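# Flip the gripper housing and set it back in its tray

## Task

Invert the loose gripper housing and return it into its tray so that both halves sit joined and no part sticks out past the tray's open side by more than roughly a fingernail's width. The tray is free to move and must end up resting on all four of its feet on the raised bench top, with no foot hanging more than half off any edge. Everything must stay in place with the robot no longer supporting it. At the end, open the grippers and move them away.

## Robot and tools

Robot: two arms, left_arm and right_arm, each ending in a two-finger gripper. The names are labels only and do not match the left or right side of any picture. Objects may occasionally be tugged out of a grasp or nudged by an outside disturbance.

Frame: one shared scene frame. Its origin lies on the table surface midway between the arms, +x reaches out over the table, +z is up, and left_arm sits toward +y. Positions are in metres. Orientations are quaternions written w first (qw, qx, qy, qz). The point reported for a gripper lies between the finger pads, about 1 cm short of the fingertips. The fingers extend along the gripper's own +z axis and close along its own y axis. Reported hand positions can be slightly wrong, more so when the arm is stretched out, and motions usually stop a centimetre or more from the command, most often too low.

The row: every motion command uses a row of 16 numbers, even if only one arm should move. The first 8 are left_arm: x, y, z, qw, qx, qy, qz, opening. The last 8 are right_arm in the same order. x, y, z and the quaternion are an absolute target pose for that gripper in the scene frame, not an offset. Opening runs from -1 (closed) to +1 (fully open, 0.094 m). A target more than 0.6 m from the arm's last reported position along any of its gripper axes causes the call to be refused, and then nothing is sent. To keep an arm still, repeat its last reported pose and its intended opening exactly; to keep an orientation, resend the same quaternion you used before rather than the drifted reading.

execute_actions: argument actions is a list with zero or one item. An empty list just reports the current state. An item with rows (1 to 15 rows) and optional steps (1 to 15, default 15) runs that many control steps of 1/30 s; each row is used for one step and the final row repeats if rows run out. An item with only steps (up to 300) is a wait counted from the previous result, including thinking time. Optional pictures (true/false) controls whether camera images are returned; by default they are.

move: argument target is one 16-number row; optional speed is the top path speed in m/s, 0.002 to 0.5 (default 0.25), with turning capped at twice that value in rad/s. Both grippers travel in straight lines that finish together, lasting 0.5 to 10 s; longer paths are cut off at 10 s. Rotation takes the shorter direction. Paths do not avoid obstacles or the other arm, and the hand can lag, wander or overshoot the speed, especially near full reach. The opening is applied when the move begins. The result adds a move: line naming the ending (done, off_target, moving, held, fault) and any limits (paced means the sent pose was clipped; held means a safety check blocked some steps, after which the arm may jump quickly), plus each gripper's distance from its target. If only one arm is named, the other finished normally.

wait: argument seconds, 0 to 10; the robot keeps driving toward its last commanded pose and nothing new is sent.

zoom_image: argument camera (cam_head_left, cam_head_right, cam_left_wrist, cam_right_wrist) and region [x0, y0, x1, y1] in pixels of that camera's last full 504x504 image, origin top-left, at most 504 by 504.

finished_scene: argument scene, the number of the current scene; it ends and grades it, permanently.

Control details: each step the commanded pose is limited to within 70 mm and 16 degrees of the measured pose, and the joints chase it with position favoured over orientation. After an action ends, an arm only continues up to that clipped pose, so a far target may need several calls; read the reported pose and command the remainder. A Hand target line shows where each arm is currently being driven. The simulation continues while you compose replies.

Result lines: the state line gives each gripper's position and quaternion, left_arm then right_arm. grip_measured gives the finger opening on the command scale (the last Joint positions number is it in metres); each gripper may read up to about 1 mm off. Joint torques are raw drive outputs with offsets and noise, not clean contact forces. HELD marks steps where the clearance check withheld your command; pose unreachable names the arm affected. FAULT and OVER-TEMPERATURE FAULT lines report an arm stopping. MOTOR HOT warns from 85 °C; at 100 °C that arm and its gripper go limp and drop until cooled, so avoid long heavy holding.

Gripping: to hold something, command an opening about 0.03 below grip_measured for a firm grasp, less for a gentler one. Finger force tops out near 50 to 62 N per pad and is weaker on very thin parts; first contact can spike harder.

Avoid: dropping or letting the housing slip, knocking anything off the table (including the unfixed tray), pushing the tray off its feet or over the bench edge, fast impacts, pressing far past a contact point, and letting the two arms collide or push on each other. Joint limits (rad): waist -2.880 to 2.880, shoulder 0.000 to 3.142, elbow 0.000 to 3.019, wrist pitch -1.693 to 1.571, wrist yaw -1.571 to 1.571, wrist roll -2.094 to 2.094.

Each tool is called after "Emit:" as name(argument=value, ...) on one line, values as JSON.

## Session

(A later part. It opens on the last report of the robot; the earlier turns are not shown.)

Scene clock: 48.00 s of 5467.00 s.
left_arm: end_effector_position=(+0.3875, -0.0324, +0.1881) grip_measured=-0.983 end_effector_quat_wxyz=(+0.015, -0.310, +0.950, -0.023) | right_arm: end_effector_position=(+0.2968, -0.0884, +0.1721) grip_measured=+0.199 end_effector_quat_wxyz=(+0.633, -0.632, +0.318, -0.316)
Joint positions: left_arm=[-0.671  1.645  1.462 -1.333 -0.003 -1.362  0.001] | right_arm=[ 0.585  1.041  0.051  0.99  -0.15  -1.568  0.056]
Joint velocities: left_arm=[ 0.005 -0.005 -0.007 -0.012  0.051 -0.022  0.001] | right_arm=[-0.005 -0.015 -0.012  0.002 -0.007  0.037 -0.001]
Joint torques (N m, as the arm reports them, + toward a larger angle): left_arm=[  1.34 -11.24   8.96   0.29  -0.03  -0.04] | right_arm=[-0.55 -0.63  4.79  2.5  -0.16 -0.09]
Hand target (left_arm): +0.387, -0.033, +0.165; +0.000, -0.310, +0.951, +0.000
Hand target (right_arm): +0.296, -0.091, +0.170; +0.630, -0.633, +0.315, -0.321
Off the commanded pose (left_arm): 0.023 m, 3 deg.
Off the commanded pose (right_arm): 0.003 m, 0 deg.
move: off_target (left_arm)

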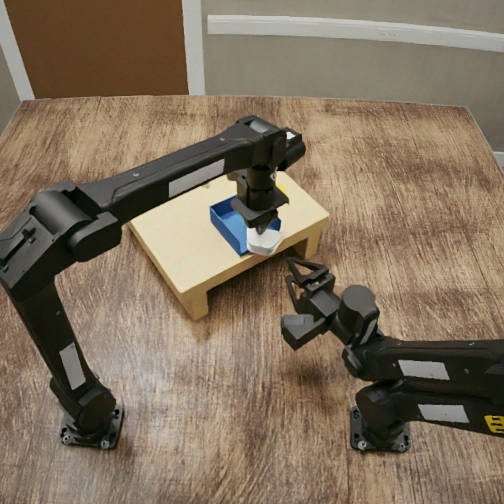

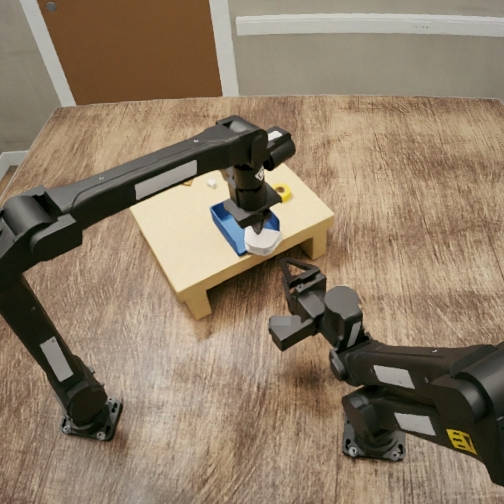

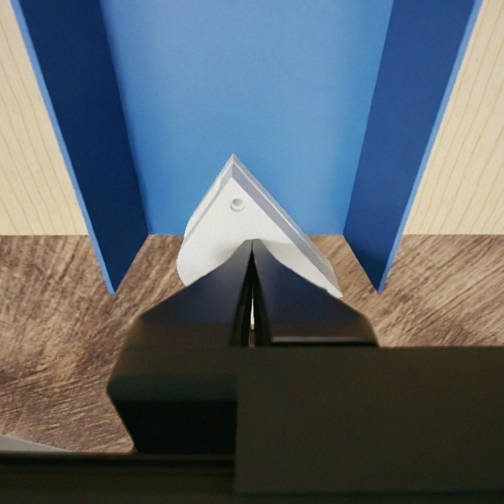

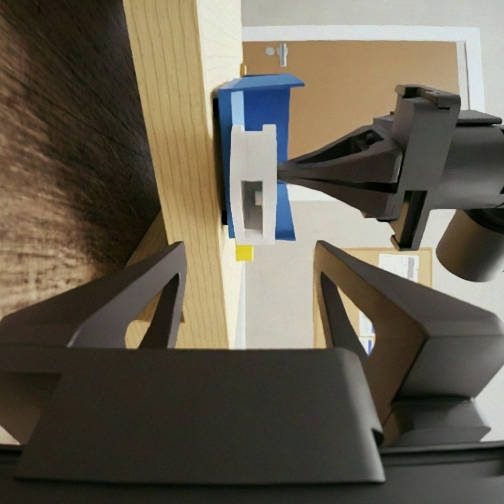

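Emit:
move(target=[0.388,-0.033,0.165,0,-0.31,0.95,0,-1, 0.370,-0.043,0.176,0.632,-0.632,0.318,-0.318,0.0], speed=0.12)

Scene clock: 53.90 s of 5467.00 s.
left_arm: end_effector_position=(+0.3875, -0.0323, +0.1881) grip_measured=-0.983 end_effector_quat_wxyz=(+0.015, -0.310, +0.950, -0.023) | right_arm: end_effector_position=(+0.3629, -0.0504, +0.1638) grip_measured=+0.001 end_effector_quat_wxyz=(+0.621, -0.641, +0.326, -0.312)
Joint positions: left_arm=[-0.671  1.645  1.462 -1.333 -0.003 -1.362  0.001] | right_arm=[ 0.6    1.351  0.239  1.076 -0.127 -1.57   0.047]
Joint velocities: left_arm=[-0.005  0.015 -0.002 -0.002 -0.066 -0.007 -0.   ] | right_arm=[-0.005 -0.015 -0.007 -0.017 -0.022  0.022  0.001]
Joint torques (N m, as the arm reports them, + toward a larger angle): left_arm=[  1.28 -11.51   8.96   0.37  -0.04  -0.04] | right_arm=[ 1.07 -4.42  6.54  2.62  0.15  0.04]
Hand target (left_arm): +0.388, -0.033, +0.165; +0.000, -0.310, +0.951, -0.000
Hand target (right_arm): +0.370, -0.043, +0.176; +0.632, -0.632, +0.318, -0.318
Off the commanded pose (left_arm): 0.023 m, 3 deg.
Off the commanded pose (right_arm): 0.016 m, 2 deg.
After step 90, 1.80 s passed at rest.
move: off_target (left_arm, right_arm)

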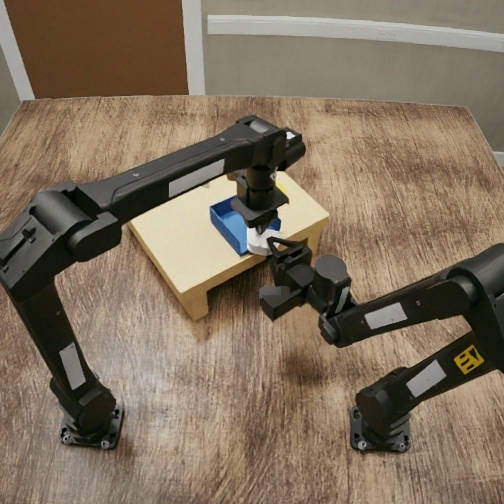

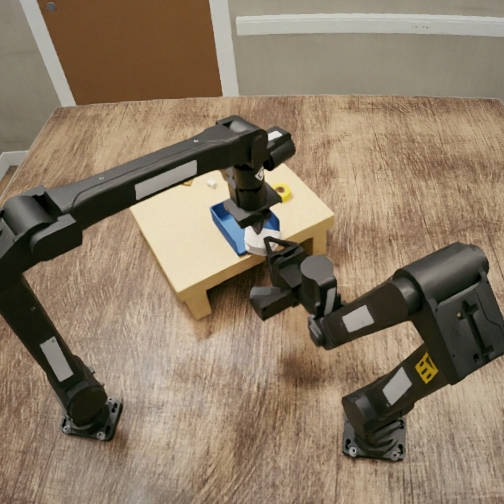

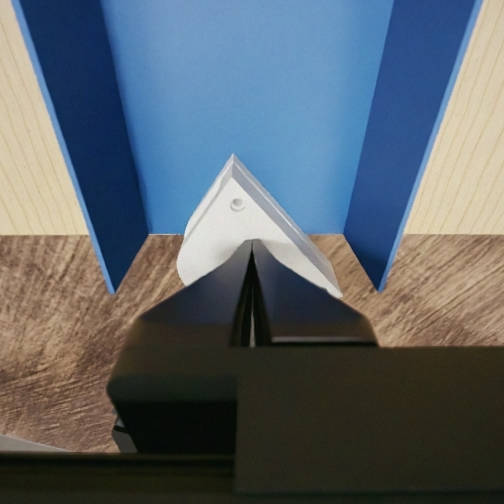

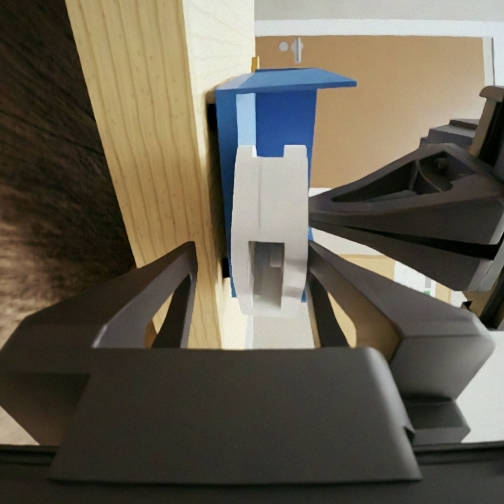

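Emit:
move(target=[0.388,-0.033,0.165,0,-0.31,0.95,0,-1, 0.368,-0.046,0.186,0.632,-0.632,0.318,-0.318,0.0], speed=0.06)

Emit:
move(target=[0.388,-0.033,0.165,0,-0.31,0.95,0,-1, 0.382,-0.034,0.184,0.632,-0.632,0.318,-0.318,0.0], speed=0.06)

Scene clock: 57.00 s of 5467.00 s.
left_arm: end_effector_position=(+0.3873, -0.0323, +0.1881) grip_measured=-0.983 end_effector_quat_wxyz=(+0.015, -0.310, +0.950, -0.023) | right_arm: end_effector_position=(+0.3607, -0.0516, +0.1757) grip_measured=+0.001 end_effector_quat_wxyz=(+0.625, -0.637, +0.323, -0.315)
Joint positions: left_arm=[-0.671  1.645  1.462 -1.334 -0.003 -1.362  0.001] | right_arm=[ 0.6    1.296  0.239  1.035 -0.127 -1.57   0.047]
Joint velocities: left_arm=[-0.005  0.015 -0.002  0.002 -0.037  0.037 -0.001] | right_arm=[ 0.005 -0.005  0.002 -0.007 -0.007  0.007  0.   ]
Joint torques (N m, as the arm reports them, + toward a larger angle): left_arm=[  1.43 -11.36   9.04   0.37  -0.04  -0.04] | right_arm=[ 0.61 -5.48  6.82  1.79 -0.03  0.02]
Hand target (left_arm): +0.387, -0.033, +0.165; +0.000, -0.310, +0.951, -0.000
Hand target (right_arm): +0.367, -0.046, +0.187; +0.632, -0.631, +0.318, -0.318
Off the commanded pose (left_arm): 0.023 m, 3 deg.
Off the commanded pose (right_arm): 0.014 m, 1 deg.
move: off_target (left_arm, right_arm)

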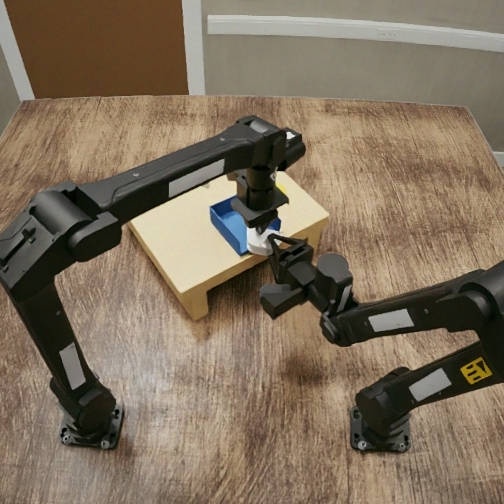

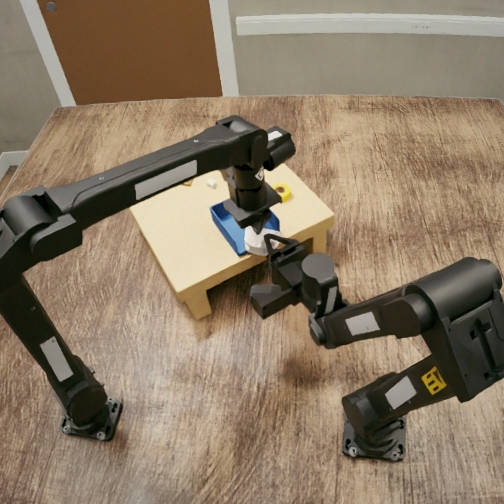

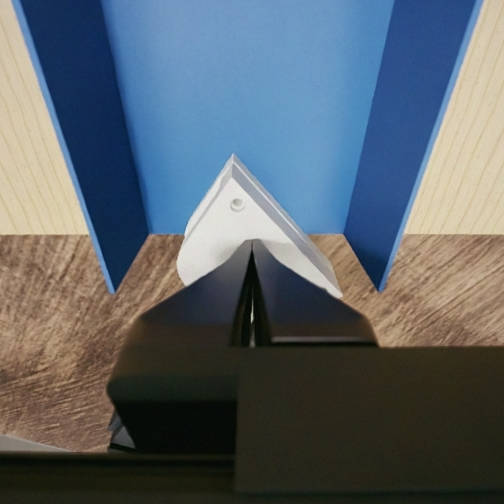

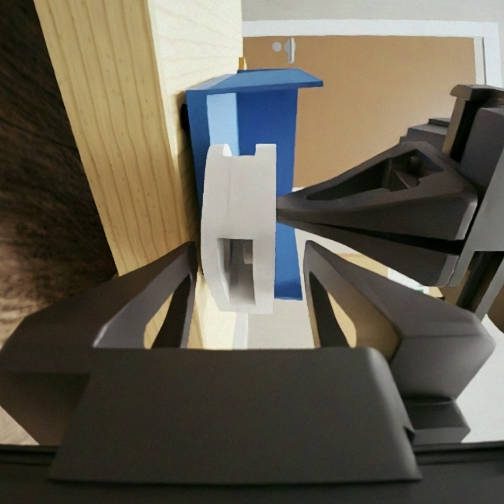

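Scene clock: 57.77 s of 5467.00 s.
left_arm: end_effector_position=(+0.3873, -0.0323, +0.1881) grip_measured=-0.983 end_effector_quat_wxyz=(+0.015, -0.310, +0.950, -0.022) | right_arm: end_effector_position=(+0.3703, -0.0442, +0.1700) grip_measured=+0.001 end_effector_quat_wxyz=(+0.620, -0.642, +0.327, -0.312)
Joint positions: left_arm=[-0.671  1.645  1.462 -1.334 -0.003 -1.362  0.001] | right_arm=[ 0.607  1.341  0.269  1.035 -0.12  -1.57   0.047]
Joint velocities: left_arm=[-0.005 -0.015 -0.012  0.002 -0.037  0.007  0.001] | right_arm=[ 0.005 -0.005  0.002  0.012  0.007  0.081 -0.   ]
Joint torques (N m, as the arm reports them, + toward a larger angle): left_arm=[  1.24 -11.32   8.95   0.34  -0.05  -0.04] | right_arm=[ 1.12 -4.25  7.62  2.44  0.15  0.02]
Hand target (left_arm): +0.388, -0.033, +0.165; +0.000, -0.310, +0.951, -0.000
Hand target (right_arm): +0.381, -0.035, +0.184; +0.632, -0.632, +0.318, -0.318
Off the commanded pose (left_arm): 0.023 m, 3 deg.
Off the commanded pose (right_arm): 0.021 m, 2 deg.
move: off_target (left_arm, right_arm)

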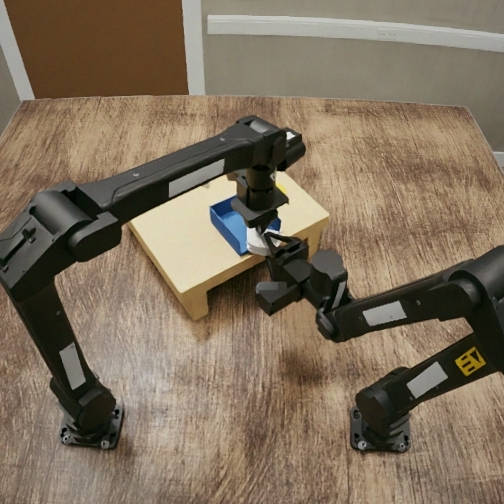

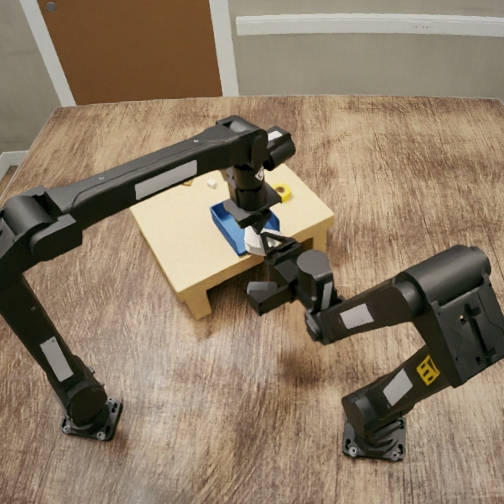

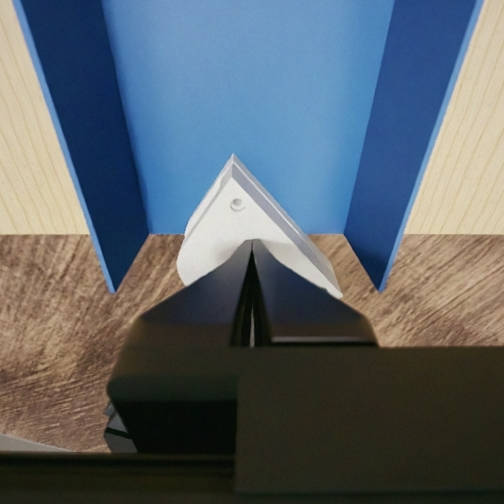

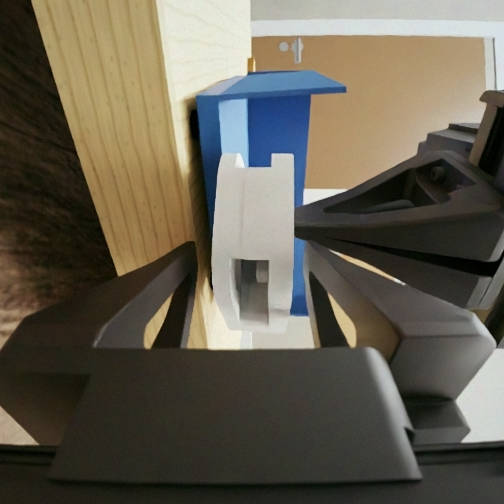

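Emit:
zoom_image(camera="cam_head_left", region=[220,200,320,280])

Region (220, 200, 320, 280) of cam_head_left's 504x504 image, scaled by 5.040, with more detail than that image has; it fills the top 403 rows of this view, and the rest is white.

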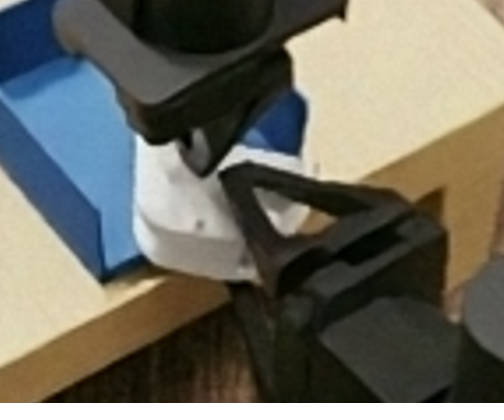

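Deep enough; close.

Emit:
execute_actions(actions=[{"rows":[[0.388,-0.033,0.165,0,-0.31,0.95,0,-1,0.378,-0.037,0.184,0.632,-0.632,0.318,-0.318,-0.5]],"steps":15}])

Scene clock: 62.33 s of 5467.00 s.
left_arm: end_effector_position=(+0.3879, -0.0319, +0.1891) grip_measured=-0.983 end_effector_quat_wxyz=(+0.016, -0.310, +0.950, -0.023) | right_arm: end_effector_position=(+0.3711, -0.0439, +0.1747) grip_measured=-0.456 end_effector_quat_wxyz=(+0.624, -0.637, +0.324, -0.315)
Joint positions: left_arm=[-0.67   1.644  1.463 -1.334 -0.004 -1.362  0.001] | right_arm=[ 0.607  1.337  0.271  1.042 -0.119 -1.57   0.026]
Joint velocities: left_arm=[-0.005  0.005  0.007  0.007 -0.037  0.022  0.001] | right_arm=[ 0.005 -0.005  0.002  0.012  0.007 -0.037  0.   ]
Joint torques (N m, as the arm reports them, + toward a larger angle): left_arm=[  1.19 -11.3    8.88   0.39   0.    -0.04] | right_arm=[ 0.91 -5.13  6.73  2.1   0.06  0.02]
Hand target (left_arm): +0.387, -0.032, +0.165; +0.000, -0.310, +0.951, +0.000
Hand target (right_arm): +0.377, -0.037, +0.184; +0.632, -0.631, +0.318, -0.318
Off the commanded pose (left_arm): 0.024 m, 3 deg.
Off the commanded pose (right_arm): 0.014 m, 1 deg.
Steps of this call (steps 1 to 90: nothing new was sent; then 1.07 s passed at rest; steps 91 to 105: all 15 steps of this action). Readings (end_effector_position):
91: left_arm (+0.3873, -0.0323, +0.1881) | right_arm (+0.3703, -0.0442, +0.1700)
92: left_arm (+0.3874, -0.0322, +0.1881) | right_arm (+0.3705, -0.0442, +0.1711)
94: left_arm (+0.3878, -0.0319, +0.1893) | right_arm (+0.3711, -0.0439, +0.1747)
98: left_arm (+0.3879, -0.0319, +0.1891) | right_arm (+0.3711, -0.0439, +0.1747)
105: the state above

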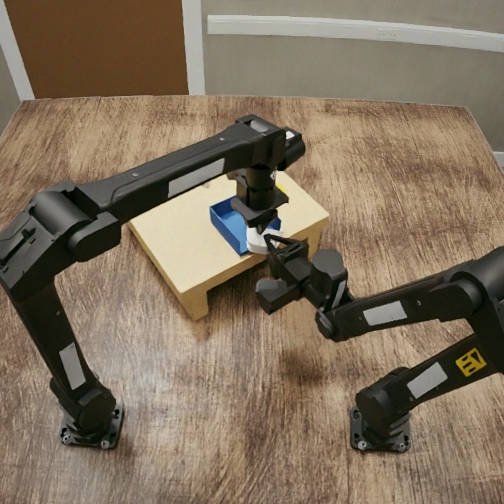

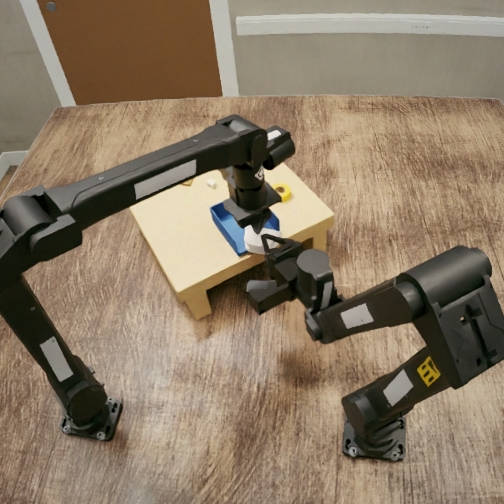

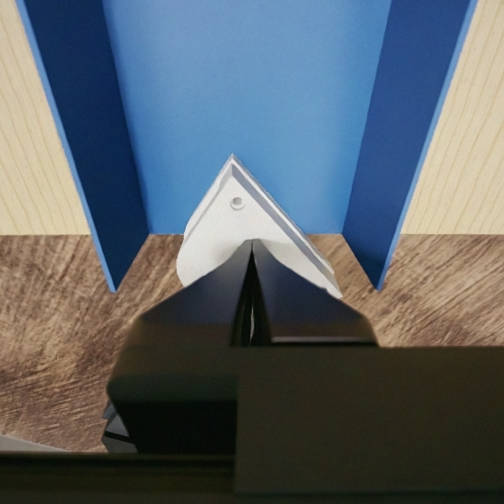

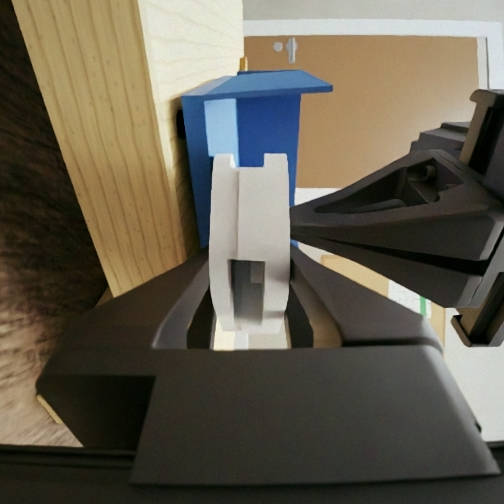

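Emit:
move(target=[0.40,-0.02,0.245,0,-0.31,0.95,0,-1, 0.371,-0.044,0.19,0.632,-0.632,0.318,-0.318,-0.5], speed=0.15)

Emit:
move(target=[0.42,-0.005,0.25,0,-0.31,0.95,0,-1, 0.305,-0.093,0.20,0.632,-0.632,0.318,-0.318,-0.5], speed=0.2)

Emit:
move(target=[0.42,-0.005,0.25,0,-0.31,0.95,0,-1, 0.305,-0.093,0.20,0.672,-0.222,0.672,0.222,-0.5], speed=0.45)

Emit:
move(target=[0.42,-0.005,0.25,0,-0.31,0.95,0,-1, 0.305,-0.093,0.20,0.318,0.318,0.632,0.632,-0.5], speed=0.45)

Scene clock: 72.83 s of 5467.00 s.
left_arm: end_effector_position=(+0.3914, -0.0154, +0.2361) grip_measured=-0.983 end_effector_quat_wxyz=(-0.003, -0.312, +0.950, +0.008) | right_arm: end_effector_position=(+0.3686, -0.0446, +0.1863) grip_measured=-0.456 end_effector_quat_wxyz=(+0.630, -0.633, +0.320, -0.317)
Joint positions: left_arm=[-0.641  1.654  1.601 -1.533 -0.004 -1.336  0.001] | right_arm=[ 0.607  1.291  0.271  1.014 -0.123 -1.57   0.026]
Joint velocities: left_arm=[-0.015 -0.015 -0.012 -0.012 -0.037 -0.007 -0.001] | right_arm=[ 0.005 -0.024  0.007  0.012  0.022  0.007  0.001]
Joint torques (N m, as the arm reports them, + toward a larger angle): left_arm=[  1.72 -14.51  12.2    0.1   -0.06   0.05] | right_arm=[ 0.07 -5.77  5.68  1.73 -0.16  0.02]
Hand target (left_arm): +0.399, -0.019, +0.245; +0.001, -0.310, +0.951, +0.000
Hand target (right_arm): +0.371, -0.044, +0.190; +0.632, -0.632, +0.318, -0.318
Off the commanded pose (left_arm): 0.013 m, 1 deg.
Off the commanded pose (right_arm): 0.004 m, 0 deg.
After step 90, 6.47 s passed at rest.
move: off_target (left_arm)

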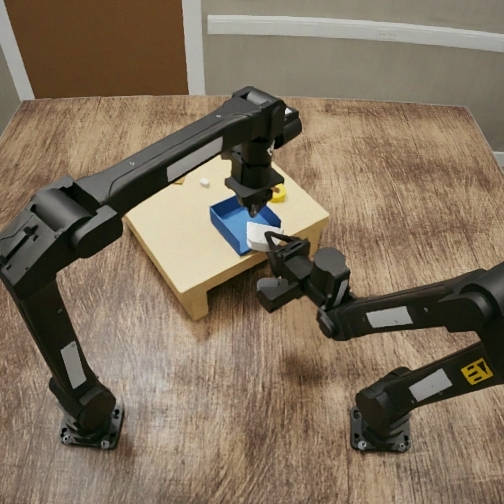

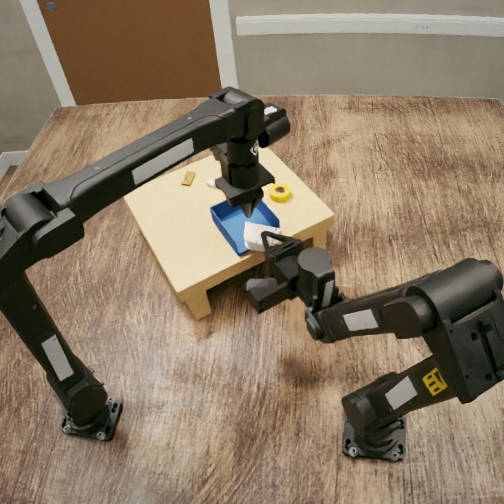

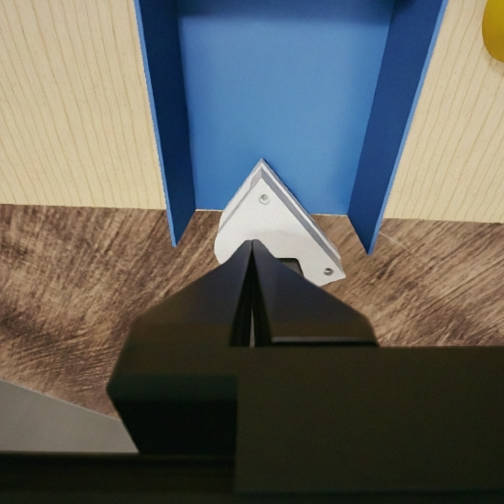

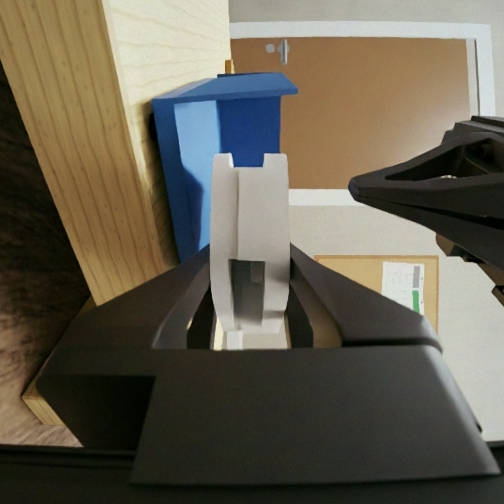

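Scene clock: 73.77 s of 5467.00 s.
left_arm: end_effector_position=(+0.4107, +0.0021, +0.2393) grip_measured=-0.983 end_effector_quat_wxyz=(-0.005, -0.314, +0.949, +0.010) | right_arm: end_effector_position=(+0.3024, -0.0924, +0.2047) grip_measured=-0.456 end_effector_quat_wxyz=(+0.636, -0.628, +0.314, -0.320)
Joint positions: left_arm=[-0.589  1.669  1.628 -1.552 -0.003 -1.289  0.001] | right_arm=[ 0.552  0.832  0.102  0.743 -0.182 -1.57   0.026]
Joint velocities: left_arm=[-0.015 -0.005  0.002  0.007 -0.051 -0.007 -0.001] | right_arm=[ 0.005 -0.005 -0.017 -0.007 -0.022 -0.081 -0.   ]
Joint torques (N m, as the arm reports them, + toward a larger angle): left_arm=[  1.49 -14.49  12.89   0.09  -0.06   0.05] | right_arm=[-0.4   0.13  7.    1.71 -0.16  0.  ]
Hand target (left_arm): +0.420, -0.004, +0.250; +0.001, -0.310, +0.951, -0.000
Hand target (right_arm): +0.304, -0.094, +0.201; +0.631, -0.632, +0.317, -0.319
Off the commanded pose (left_arm): 0.016 m, 1 deg.
Off the commanded pose (right_arm): 0.005 m, 1 deg.
move: off_target (left_arm)

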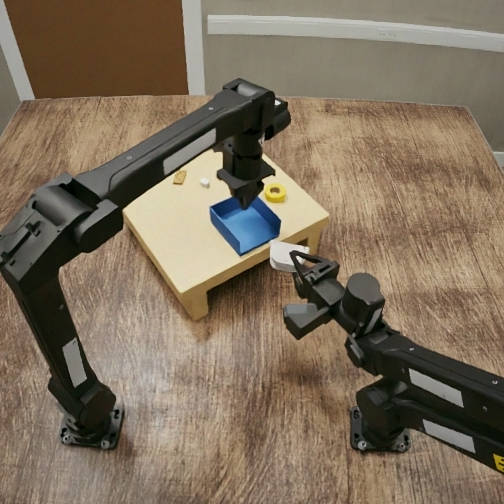

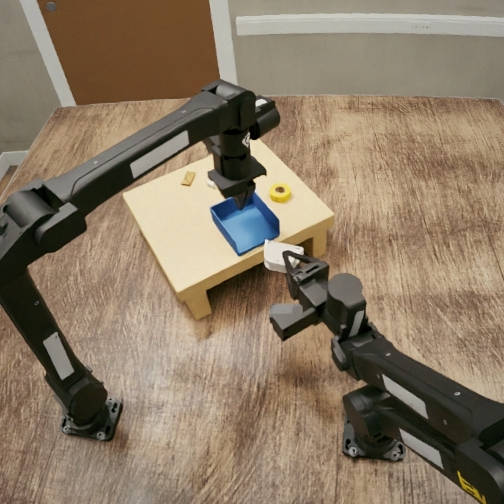

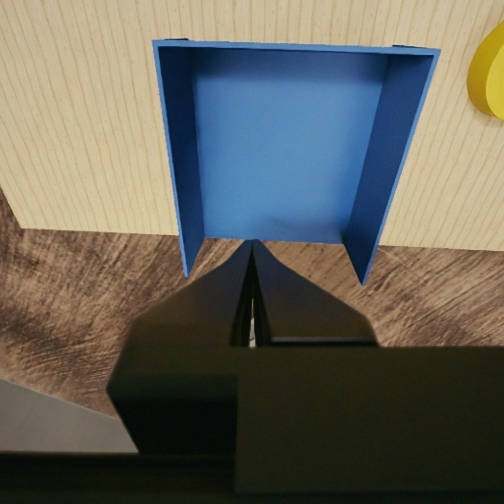

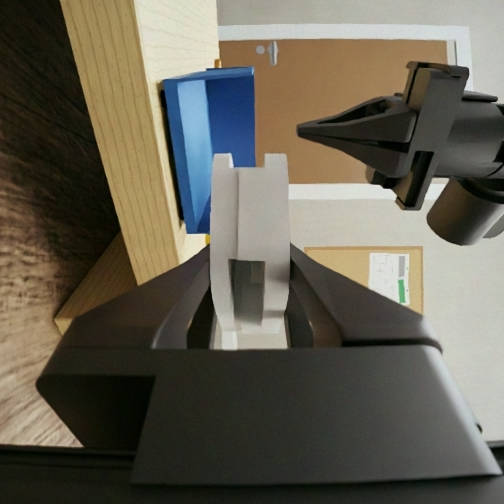

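Scene clock: 76.20 s of 5467.00 s.
left_arm: end_effector_position=(+0.4107, +0.0021, +0.2393) grip_measured=-0.983 end_effector_quat_wxyz=(-0.005, -0.314, +0.949, +0.010) | right_arm: end_effector_position=(+0.3035, -0.0919, +0.1992) grip_measured=-0.456 end_effector_quat_wxyz=(+0.671, -0.227, +0.671, +0.218)
Joint positions: left_arm=[-0.589  1.669  1.628 -1.552 -0.003 -1.289  0.001] | right_arm=[ 0.552  0.849  0.102  0.743 -0.182 -0.013  0.026]
Joint velocities: left_arm=[-0.015 -0.015 -0.017 -0.002 -0.037  0.022 -0.   ] | right_arm=[-0.015  0.005 -0.012 -0.002 -0.066 -0.022 -0.   ]
Joint torques (N m, as the arm reports them, + toward a larger angle): left_arm=[  1.45 -14.9   12.91   0.04  -0.05   0.04] | right_arm=[-0.37  0.12  7.01  2.39 -0.16  0.04]
Hand target (left_arm): +0.420, -0.005, +0.250; +0.000, -0.310, +0.951, -0.000
Hand target (right_arm): +0.305, -0.093, +0.200; +0.671, -0.222, +0.671, +0.222
Off the commanded pose (left_arm): 0.016 m, 1 deg.
Off the commanded pose (right_arm): 0.002 m, 1 deg.
move: off_target (left_arm)

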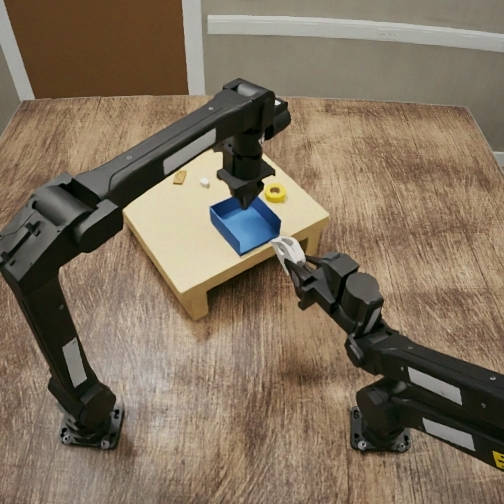

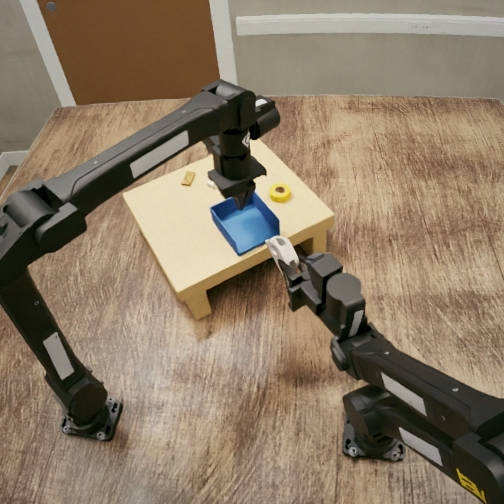

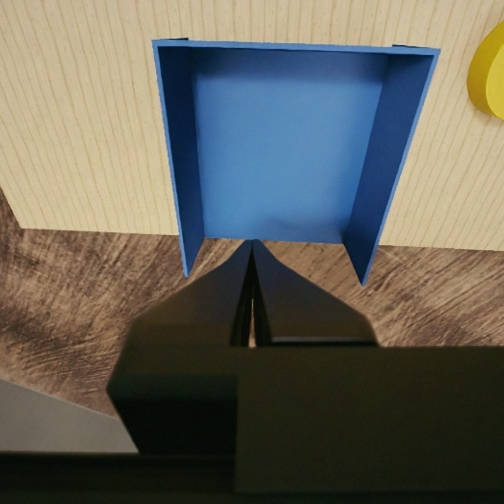

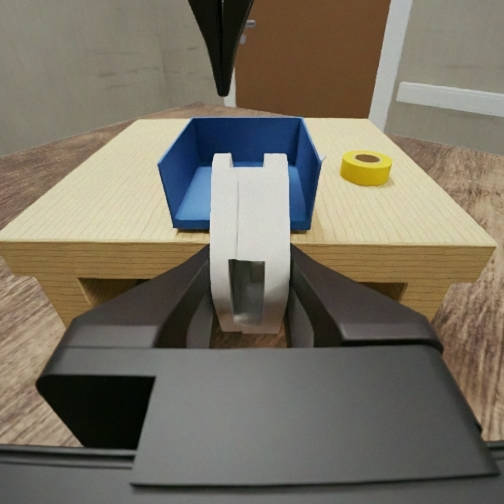

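Scene clock: 78.67 s of 5467.00 s.
left_arm: end_effector_position=(+0.4107, +0.0020, +0.2393) grip_measured=-0.983 end_effector_quat_wxyz=(-0.005, -0.314, +0.949, +0.010) | right_arm: end_effector_position=(+0.3034, -0.0918, +0.1992) grip_measured=-0.456 end_effector_quat_wxyz=(+0.320, +0.314, +0.635, +0.629)
Joint positions: left_arm=[-0.589  1.669  1.628 -1.552 -0.003 -1.288  0.001] | right_arm=[ 0.552  0.849  0.102  0.743 -0.182  1.558  0.026]
Joint velocities: left_arm=[-0.005 -0.015 -0.017 -0.017 -0.037 -0.081 -0.   ] | right_arm=[-0.005 -0.005  0.007 -0.007  0.007  0.051  0.   ]
Joint torques (N m, as the arm reports them, + toward a larger angle): left_arm=[  1.22 -14.81  12.93   0.05  -0.04   0.05] | right_arm=[-0.36 -0.05  6.99  2.32 -0.16 -0.08]
Hand target (left_arm): +0.420, -0.005, +0.250; +0.000, -0.310, +0.951, -0.000
Hand target (right_arm): +0.305, -0.093, +0.200; +0.318, +0.318, +0.632, +0.632
Off the commanded pose (left_arm): 0.016 m, 1 deg.
Off the commanded pose (right_arm): 0.002 m, 1 deg.
move: off_target (left_arm)

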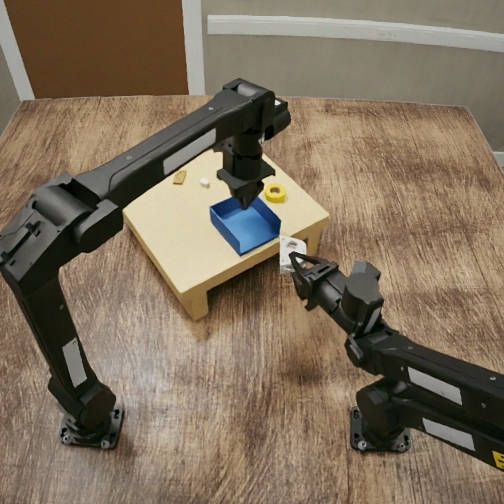

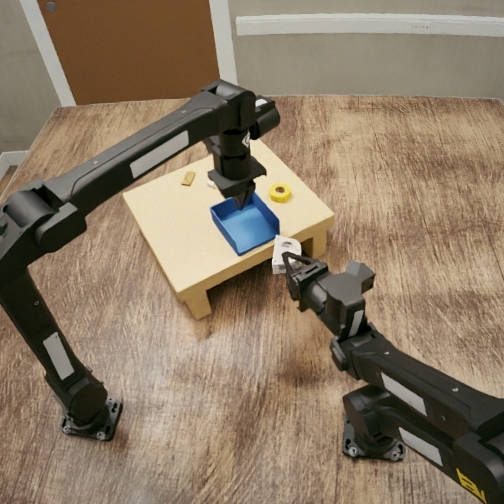

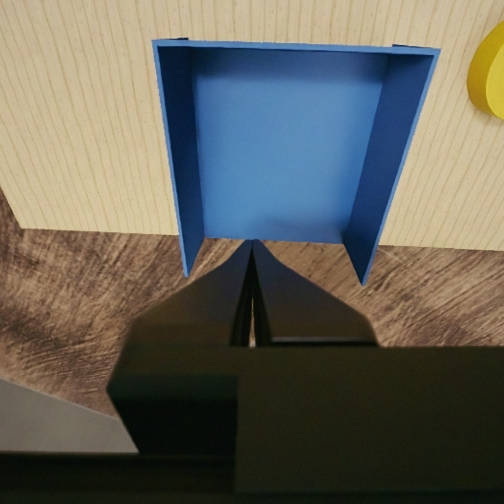

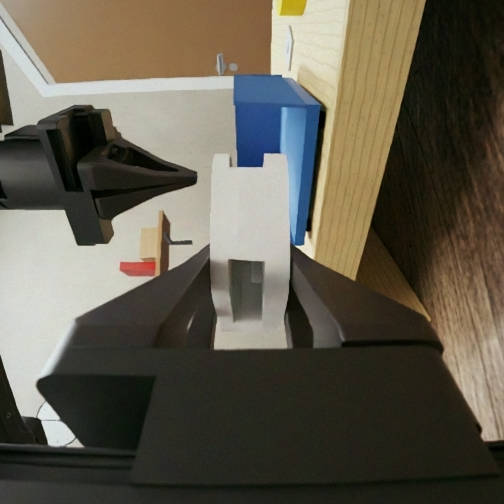

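Emit:
move(target=[0.392,-0.036,0.235,0,-0.31,0.95,0,-1, 0.371,-0.028,0.198,0.318,0.318,0.632,0.632,-0.5], speed=0.15)

Scene clock: 81.57 s of 5467.00 s.
left_arm: end_effector_position=(+0.3895, -0.0311, +0.2392) grip_measured=-0.983 end_effector_quat_wxyz=(-0.001, -0.307, +0.952, +0.002) | right_arm: end_effector_position=(+0.3634, -0.0350, +0.1801) grip_measured=-0.456 end_effector_quat_wxyz=(+0.312, +0.325, +0.646, +0.616)
Joint positions: left_arm=[-0.666  1.669  1.628 -1.533 -0.001 -1.351  0.001] | right_arm=[ 0.65   1.275  0.276  0.953 -0.08   1.564  0.026]
Joint velocities: left_arm=[-0.015 -0.005 -0.017 -0.012 -0.007 -0.037 -0.001] | right_arm=[-0.005 -0.005  0.012 -0.007  0.022 -0.051 -0.001]
Joint torques (N m, as the arm reports them, + toward a larger angle): left_arm=[  0.21 -14.8    9.54   0.87  -0.08  -0.15] | right_arm=[ 0.88 -4.71  7.56  2.7   0.17 -0.05]
Hand target (left_arm): +0.392, -0.036, +0.235; -0.001, -0.310, +0.951, -0.000
Hand target (right_arm): +0.371, -0.028, +0.197; +0.317, +0.319, +0.631, +0.632
Off the commanded pose (left_arm): 0.007 m, 0 deg.
Off the commanded pose (right_arm): 0.021 m, 3 deg.
move: off_target (right_arm)

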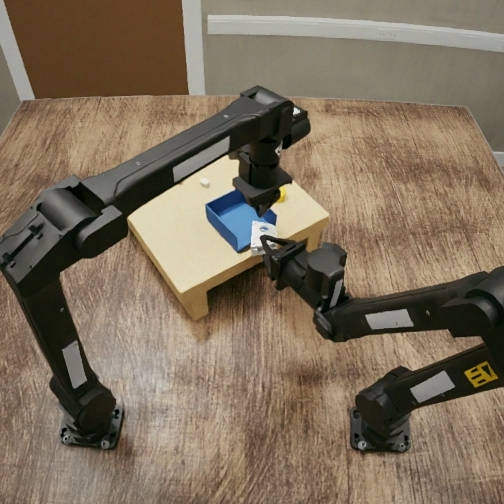

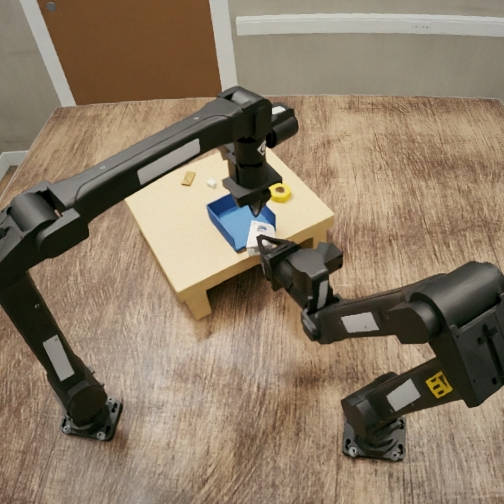

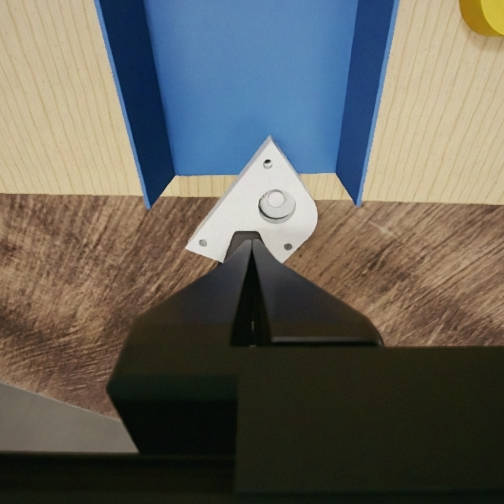

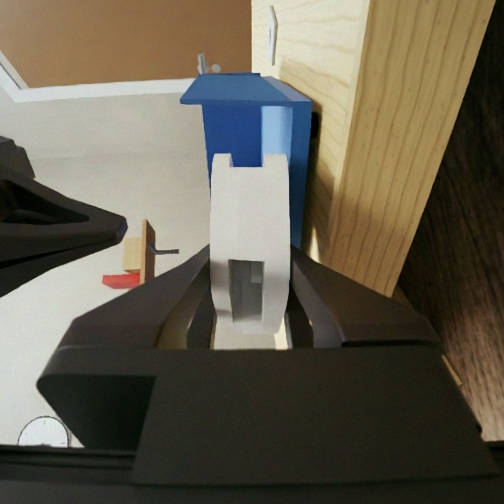

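Emit:
move(target=[0.408,-0.036,0.215,0,-0.31,0.95,0,-1, 0.386,-0.017,0.196,0.318,0.318,0.632,0.632,-0.5], speed=0.06)

Scene clock: 84.30 s of 5467.00 s.
left_arm: end_effector_position=(+0.4029, -0.0369, +0.2182) grip_measured=-0.983 end_effector_quat_wxyz=(-0.001, -0.310, +0.951, +0.002) | right_arm: end_effector_position=(+0.3759, -0.0270, +0.1797) grip_measured=-0.456 end_effector_quat_wxyz=(+0.313, +0.325, +0.645, +0.616)
Joint positions: left_arm=[-0.657  1.71   1.626 -1.49  -0.001 -1.349  0.001] | right_arm=[ 0.652  1.324  0.313  0.966 -0.075  1.564  0.026]
Joint velocities: left_arm=[-0.005 -0.005  0.002 -0.012 -0.007  0.007  0.001] | right_arm=[-0.005 -0.005  0.012  0.002 -0.022  0.007  0.   ]
Joint torques (N m, as the arm reports them, + toward a larger angle): left_arm=[  2.02 -15.26   9.12   0.9   -0.15   0.05] | right_arm=[ 1.12 -5.14  7.87  2.68  0.17 -0.09]
Hand target (left_arm): +0.408, -0.036, +0.215; +0.000, -0.310, +0.951, +0.000
Hand target (right_arm): +0.385, -0.018, +0.196; +0.318, +0.318, +0.632, +0.632
Off the commanded pose (left_arm): 0.006 m, 0 deg.
Off the commanded pose (right_arm): 0.022 m, 3 deg.
move: off_target (right_arm)

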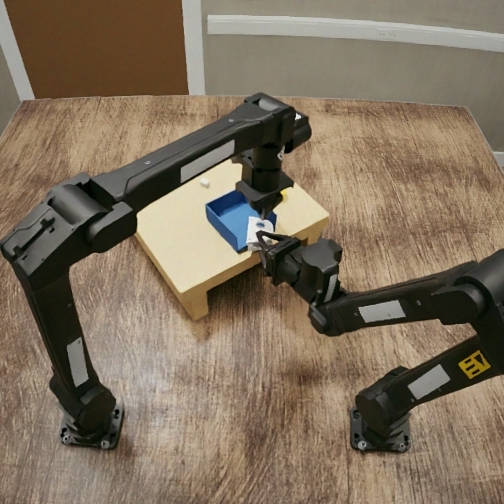

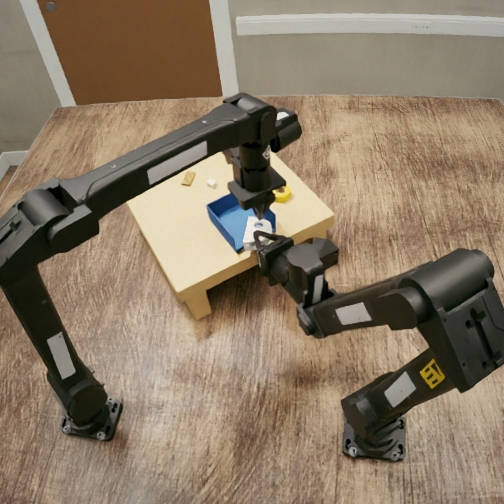

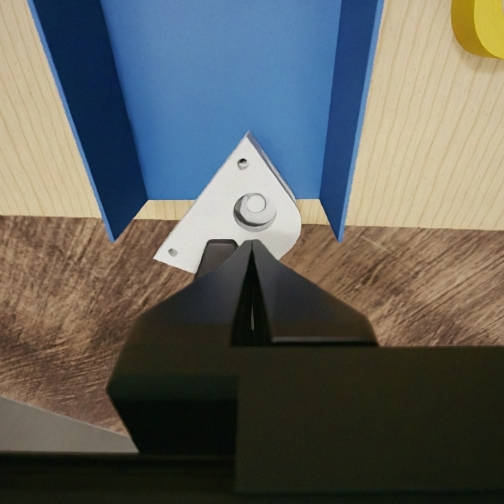

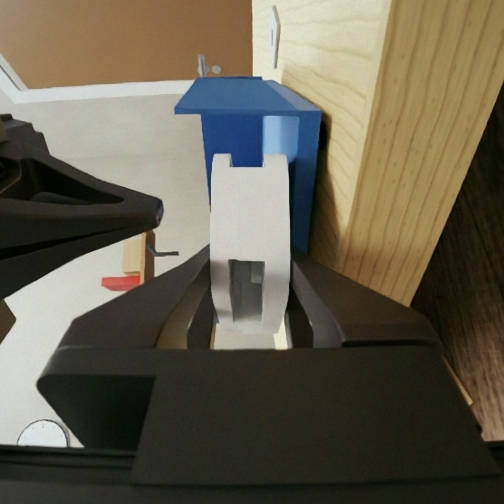

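Emit:
move(target=[0.405,-0.036,0.178,0,-0.31,0.95,0,-1, 0.378,-0.025,0.172,0.318,0.318,0.632,0.632,-0.5], speed=0.05)

Scene clock: 88.73 s of 5467.00 s.
left_arm: end_effector_position=(+0.4018, -0.0360, +0.1898) grip_measured=-0.983 end_effector_quat_wxyz=(+0.002, -0.310, +0.951, -0.002) | right_arm: end_effector_position=(+0.3793, -0.0248, +0.1745) grip_measured=-0.456 end_effector_quat_wxyz=(+0.321, +0.317, +0.632, +0.630)
Joint positions: left_arm=[-0.657  1.71   1.551 -1.407 -0.001 -1.349  0.001] | right_arm=[ 0.652  1.411  0.311  1.101 -0.075  1.564  0.026]
Joint velocities: left_arm=[ 0.005 -0.024  0.002 -0.012  0.022  0.022  0.001] | right_arm=[-0.005 -0.015 -0.012 -0.002  0.022  0.037 -0.   ]
Joint torques (N m, as the arm reports them, + toward a larger angle): left_arm=[  2.05 -15.13   8.1    1.35  -0.13   0.  ] | right_arm=[ 0.27 -5.5   4.25  2.63 -0.13 -0.09]
Hand target (left_arm): +0.405, -0.036, +0.178; -0.000, -0.310, +0.951, +0.000
Hand target (right_arm): +0.378, -0.025, +0.171; +0.318, +0.318, +0.632, +0.631
Off the commanded pose (left_arm): 0.012 m, 0 deg.
Off the commanded pose (right_arm): 0.003 m, 0 deg.
After step 90, 0.40 s passed at rest.
move: off_target (left_arm)

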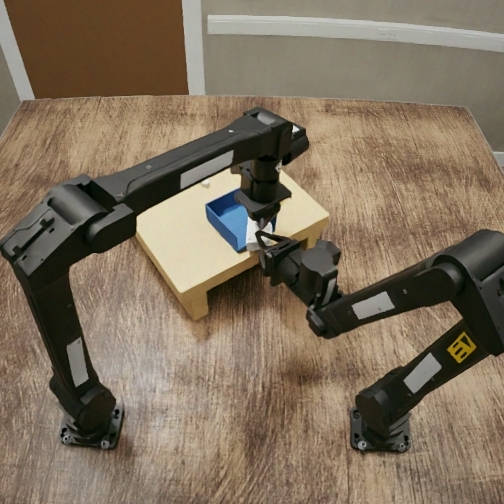

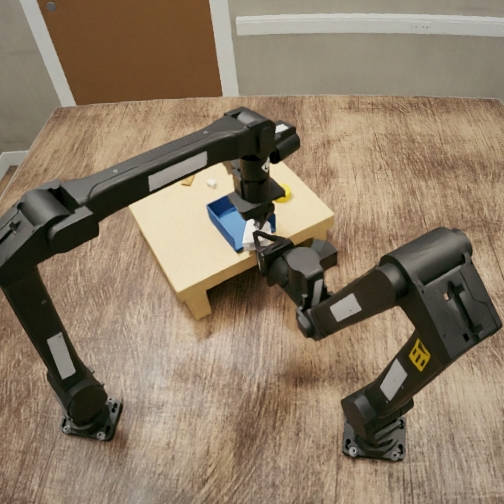

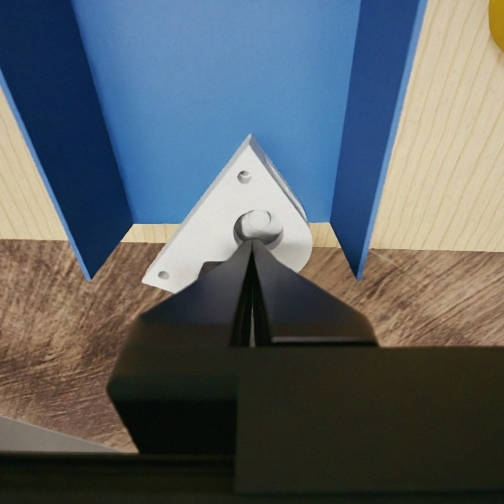

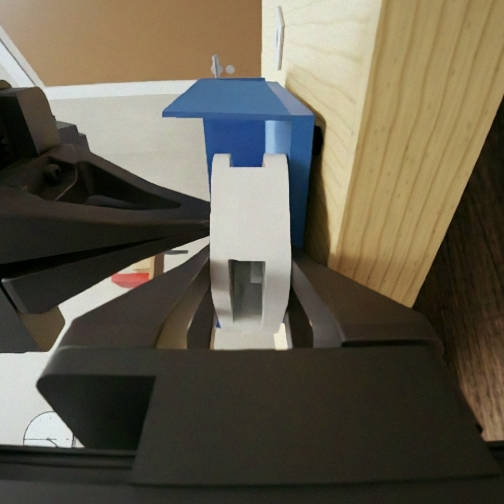

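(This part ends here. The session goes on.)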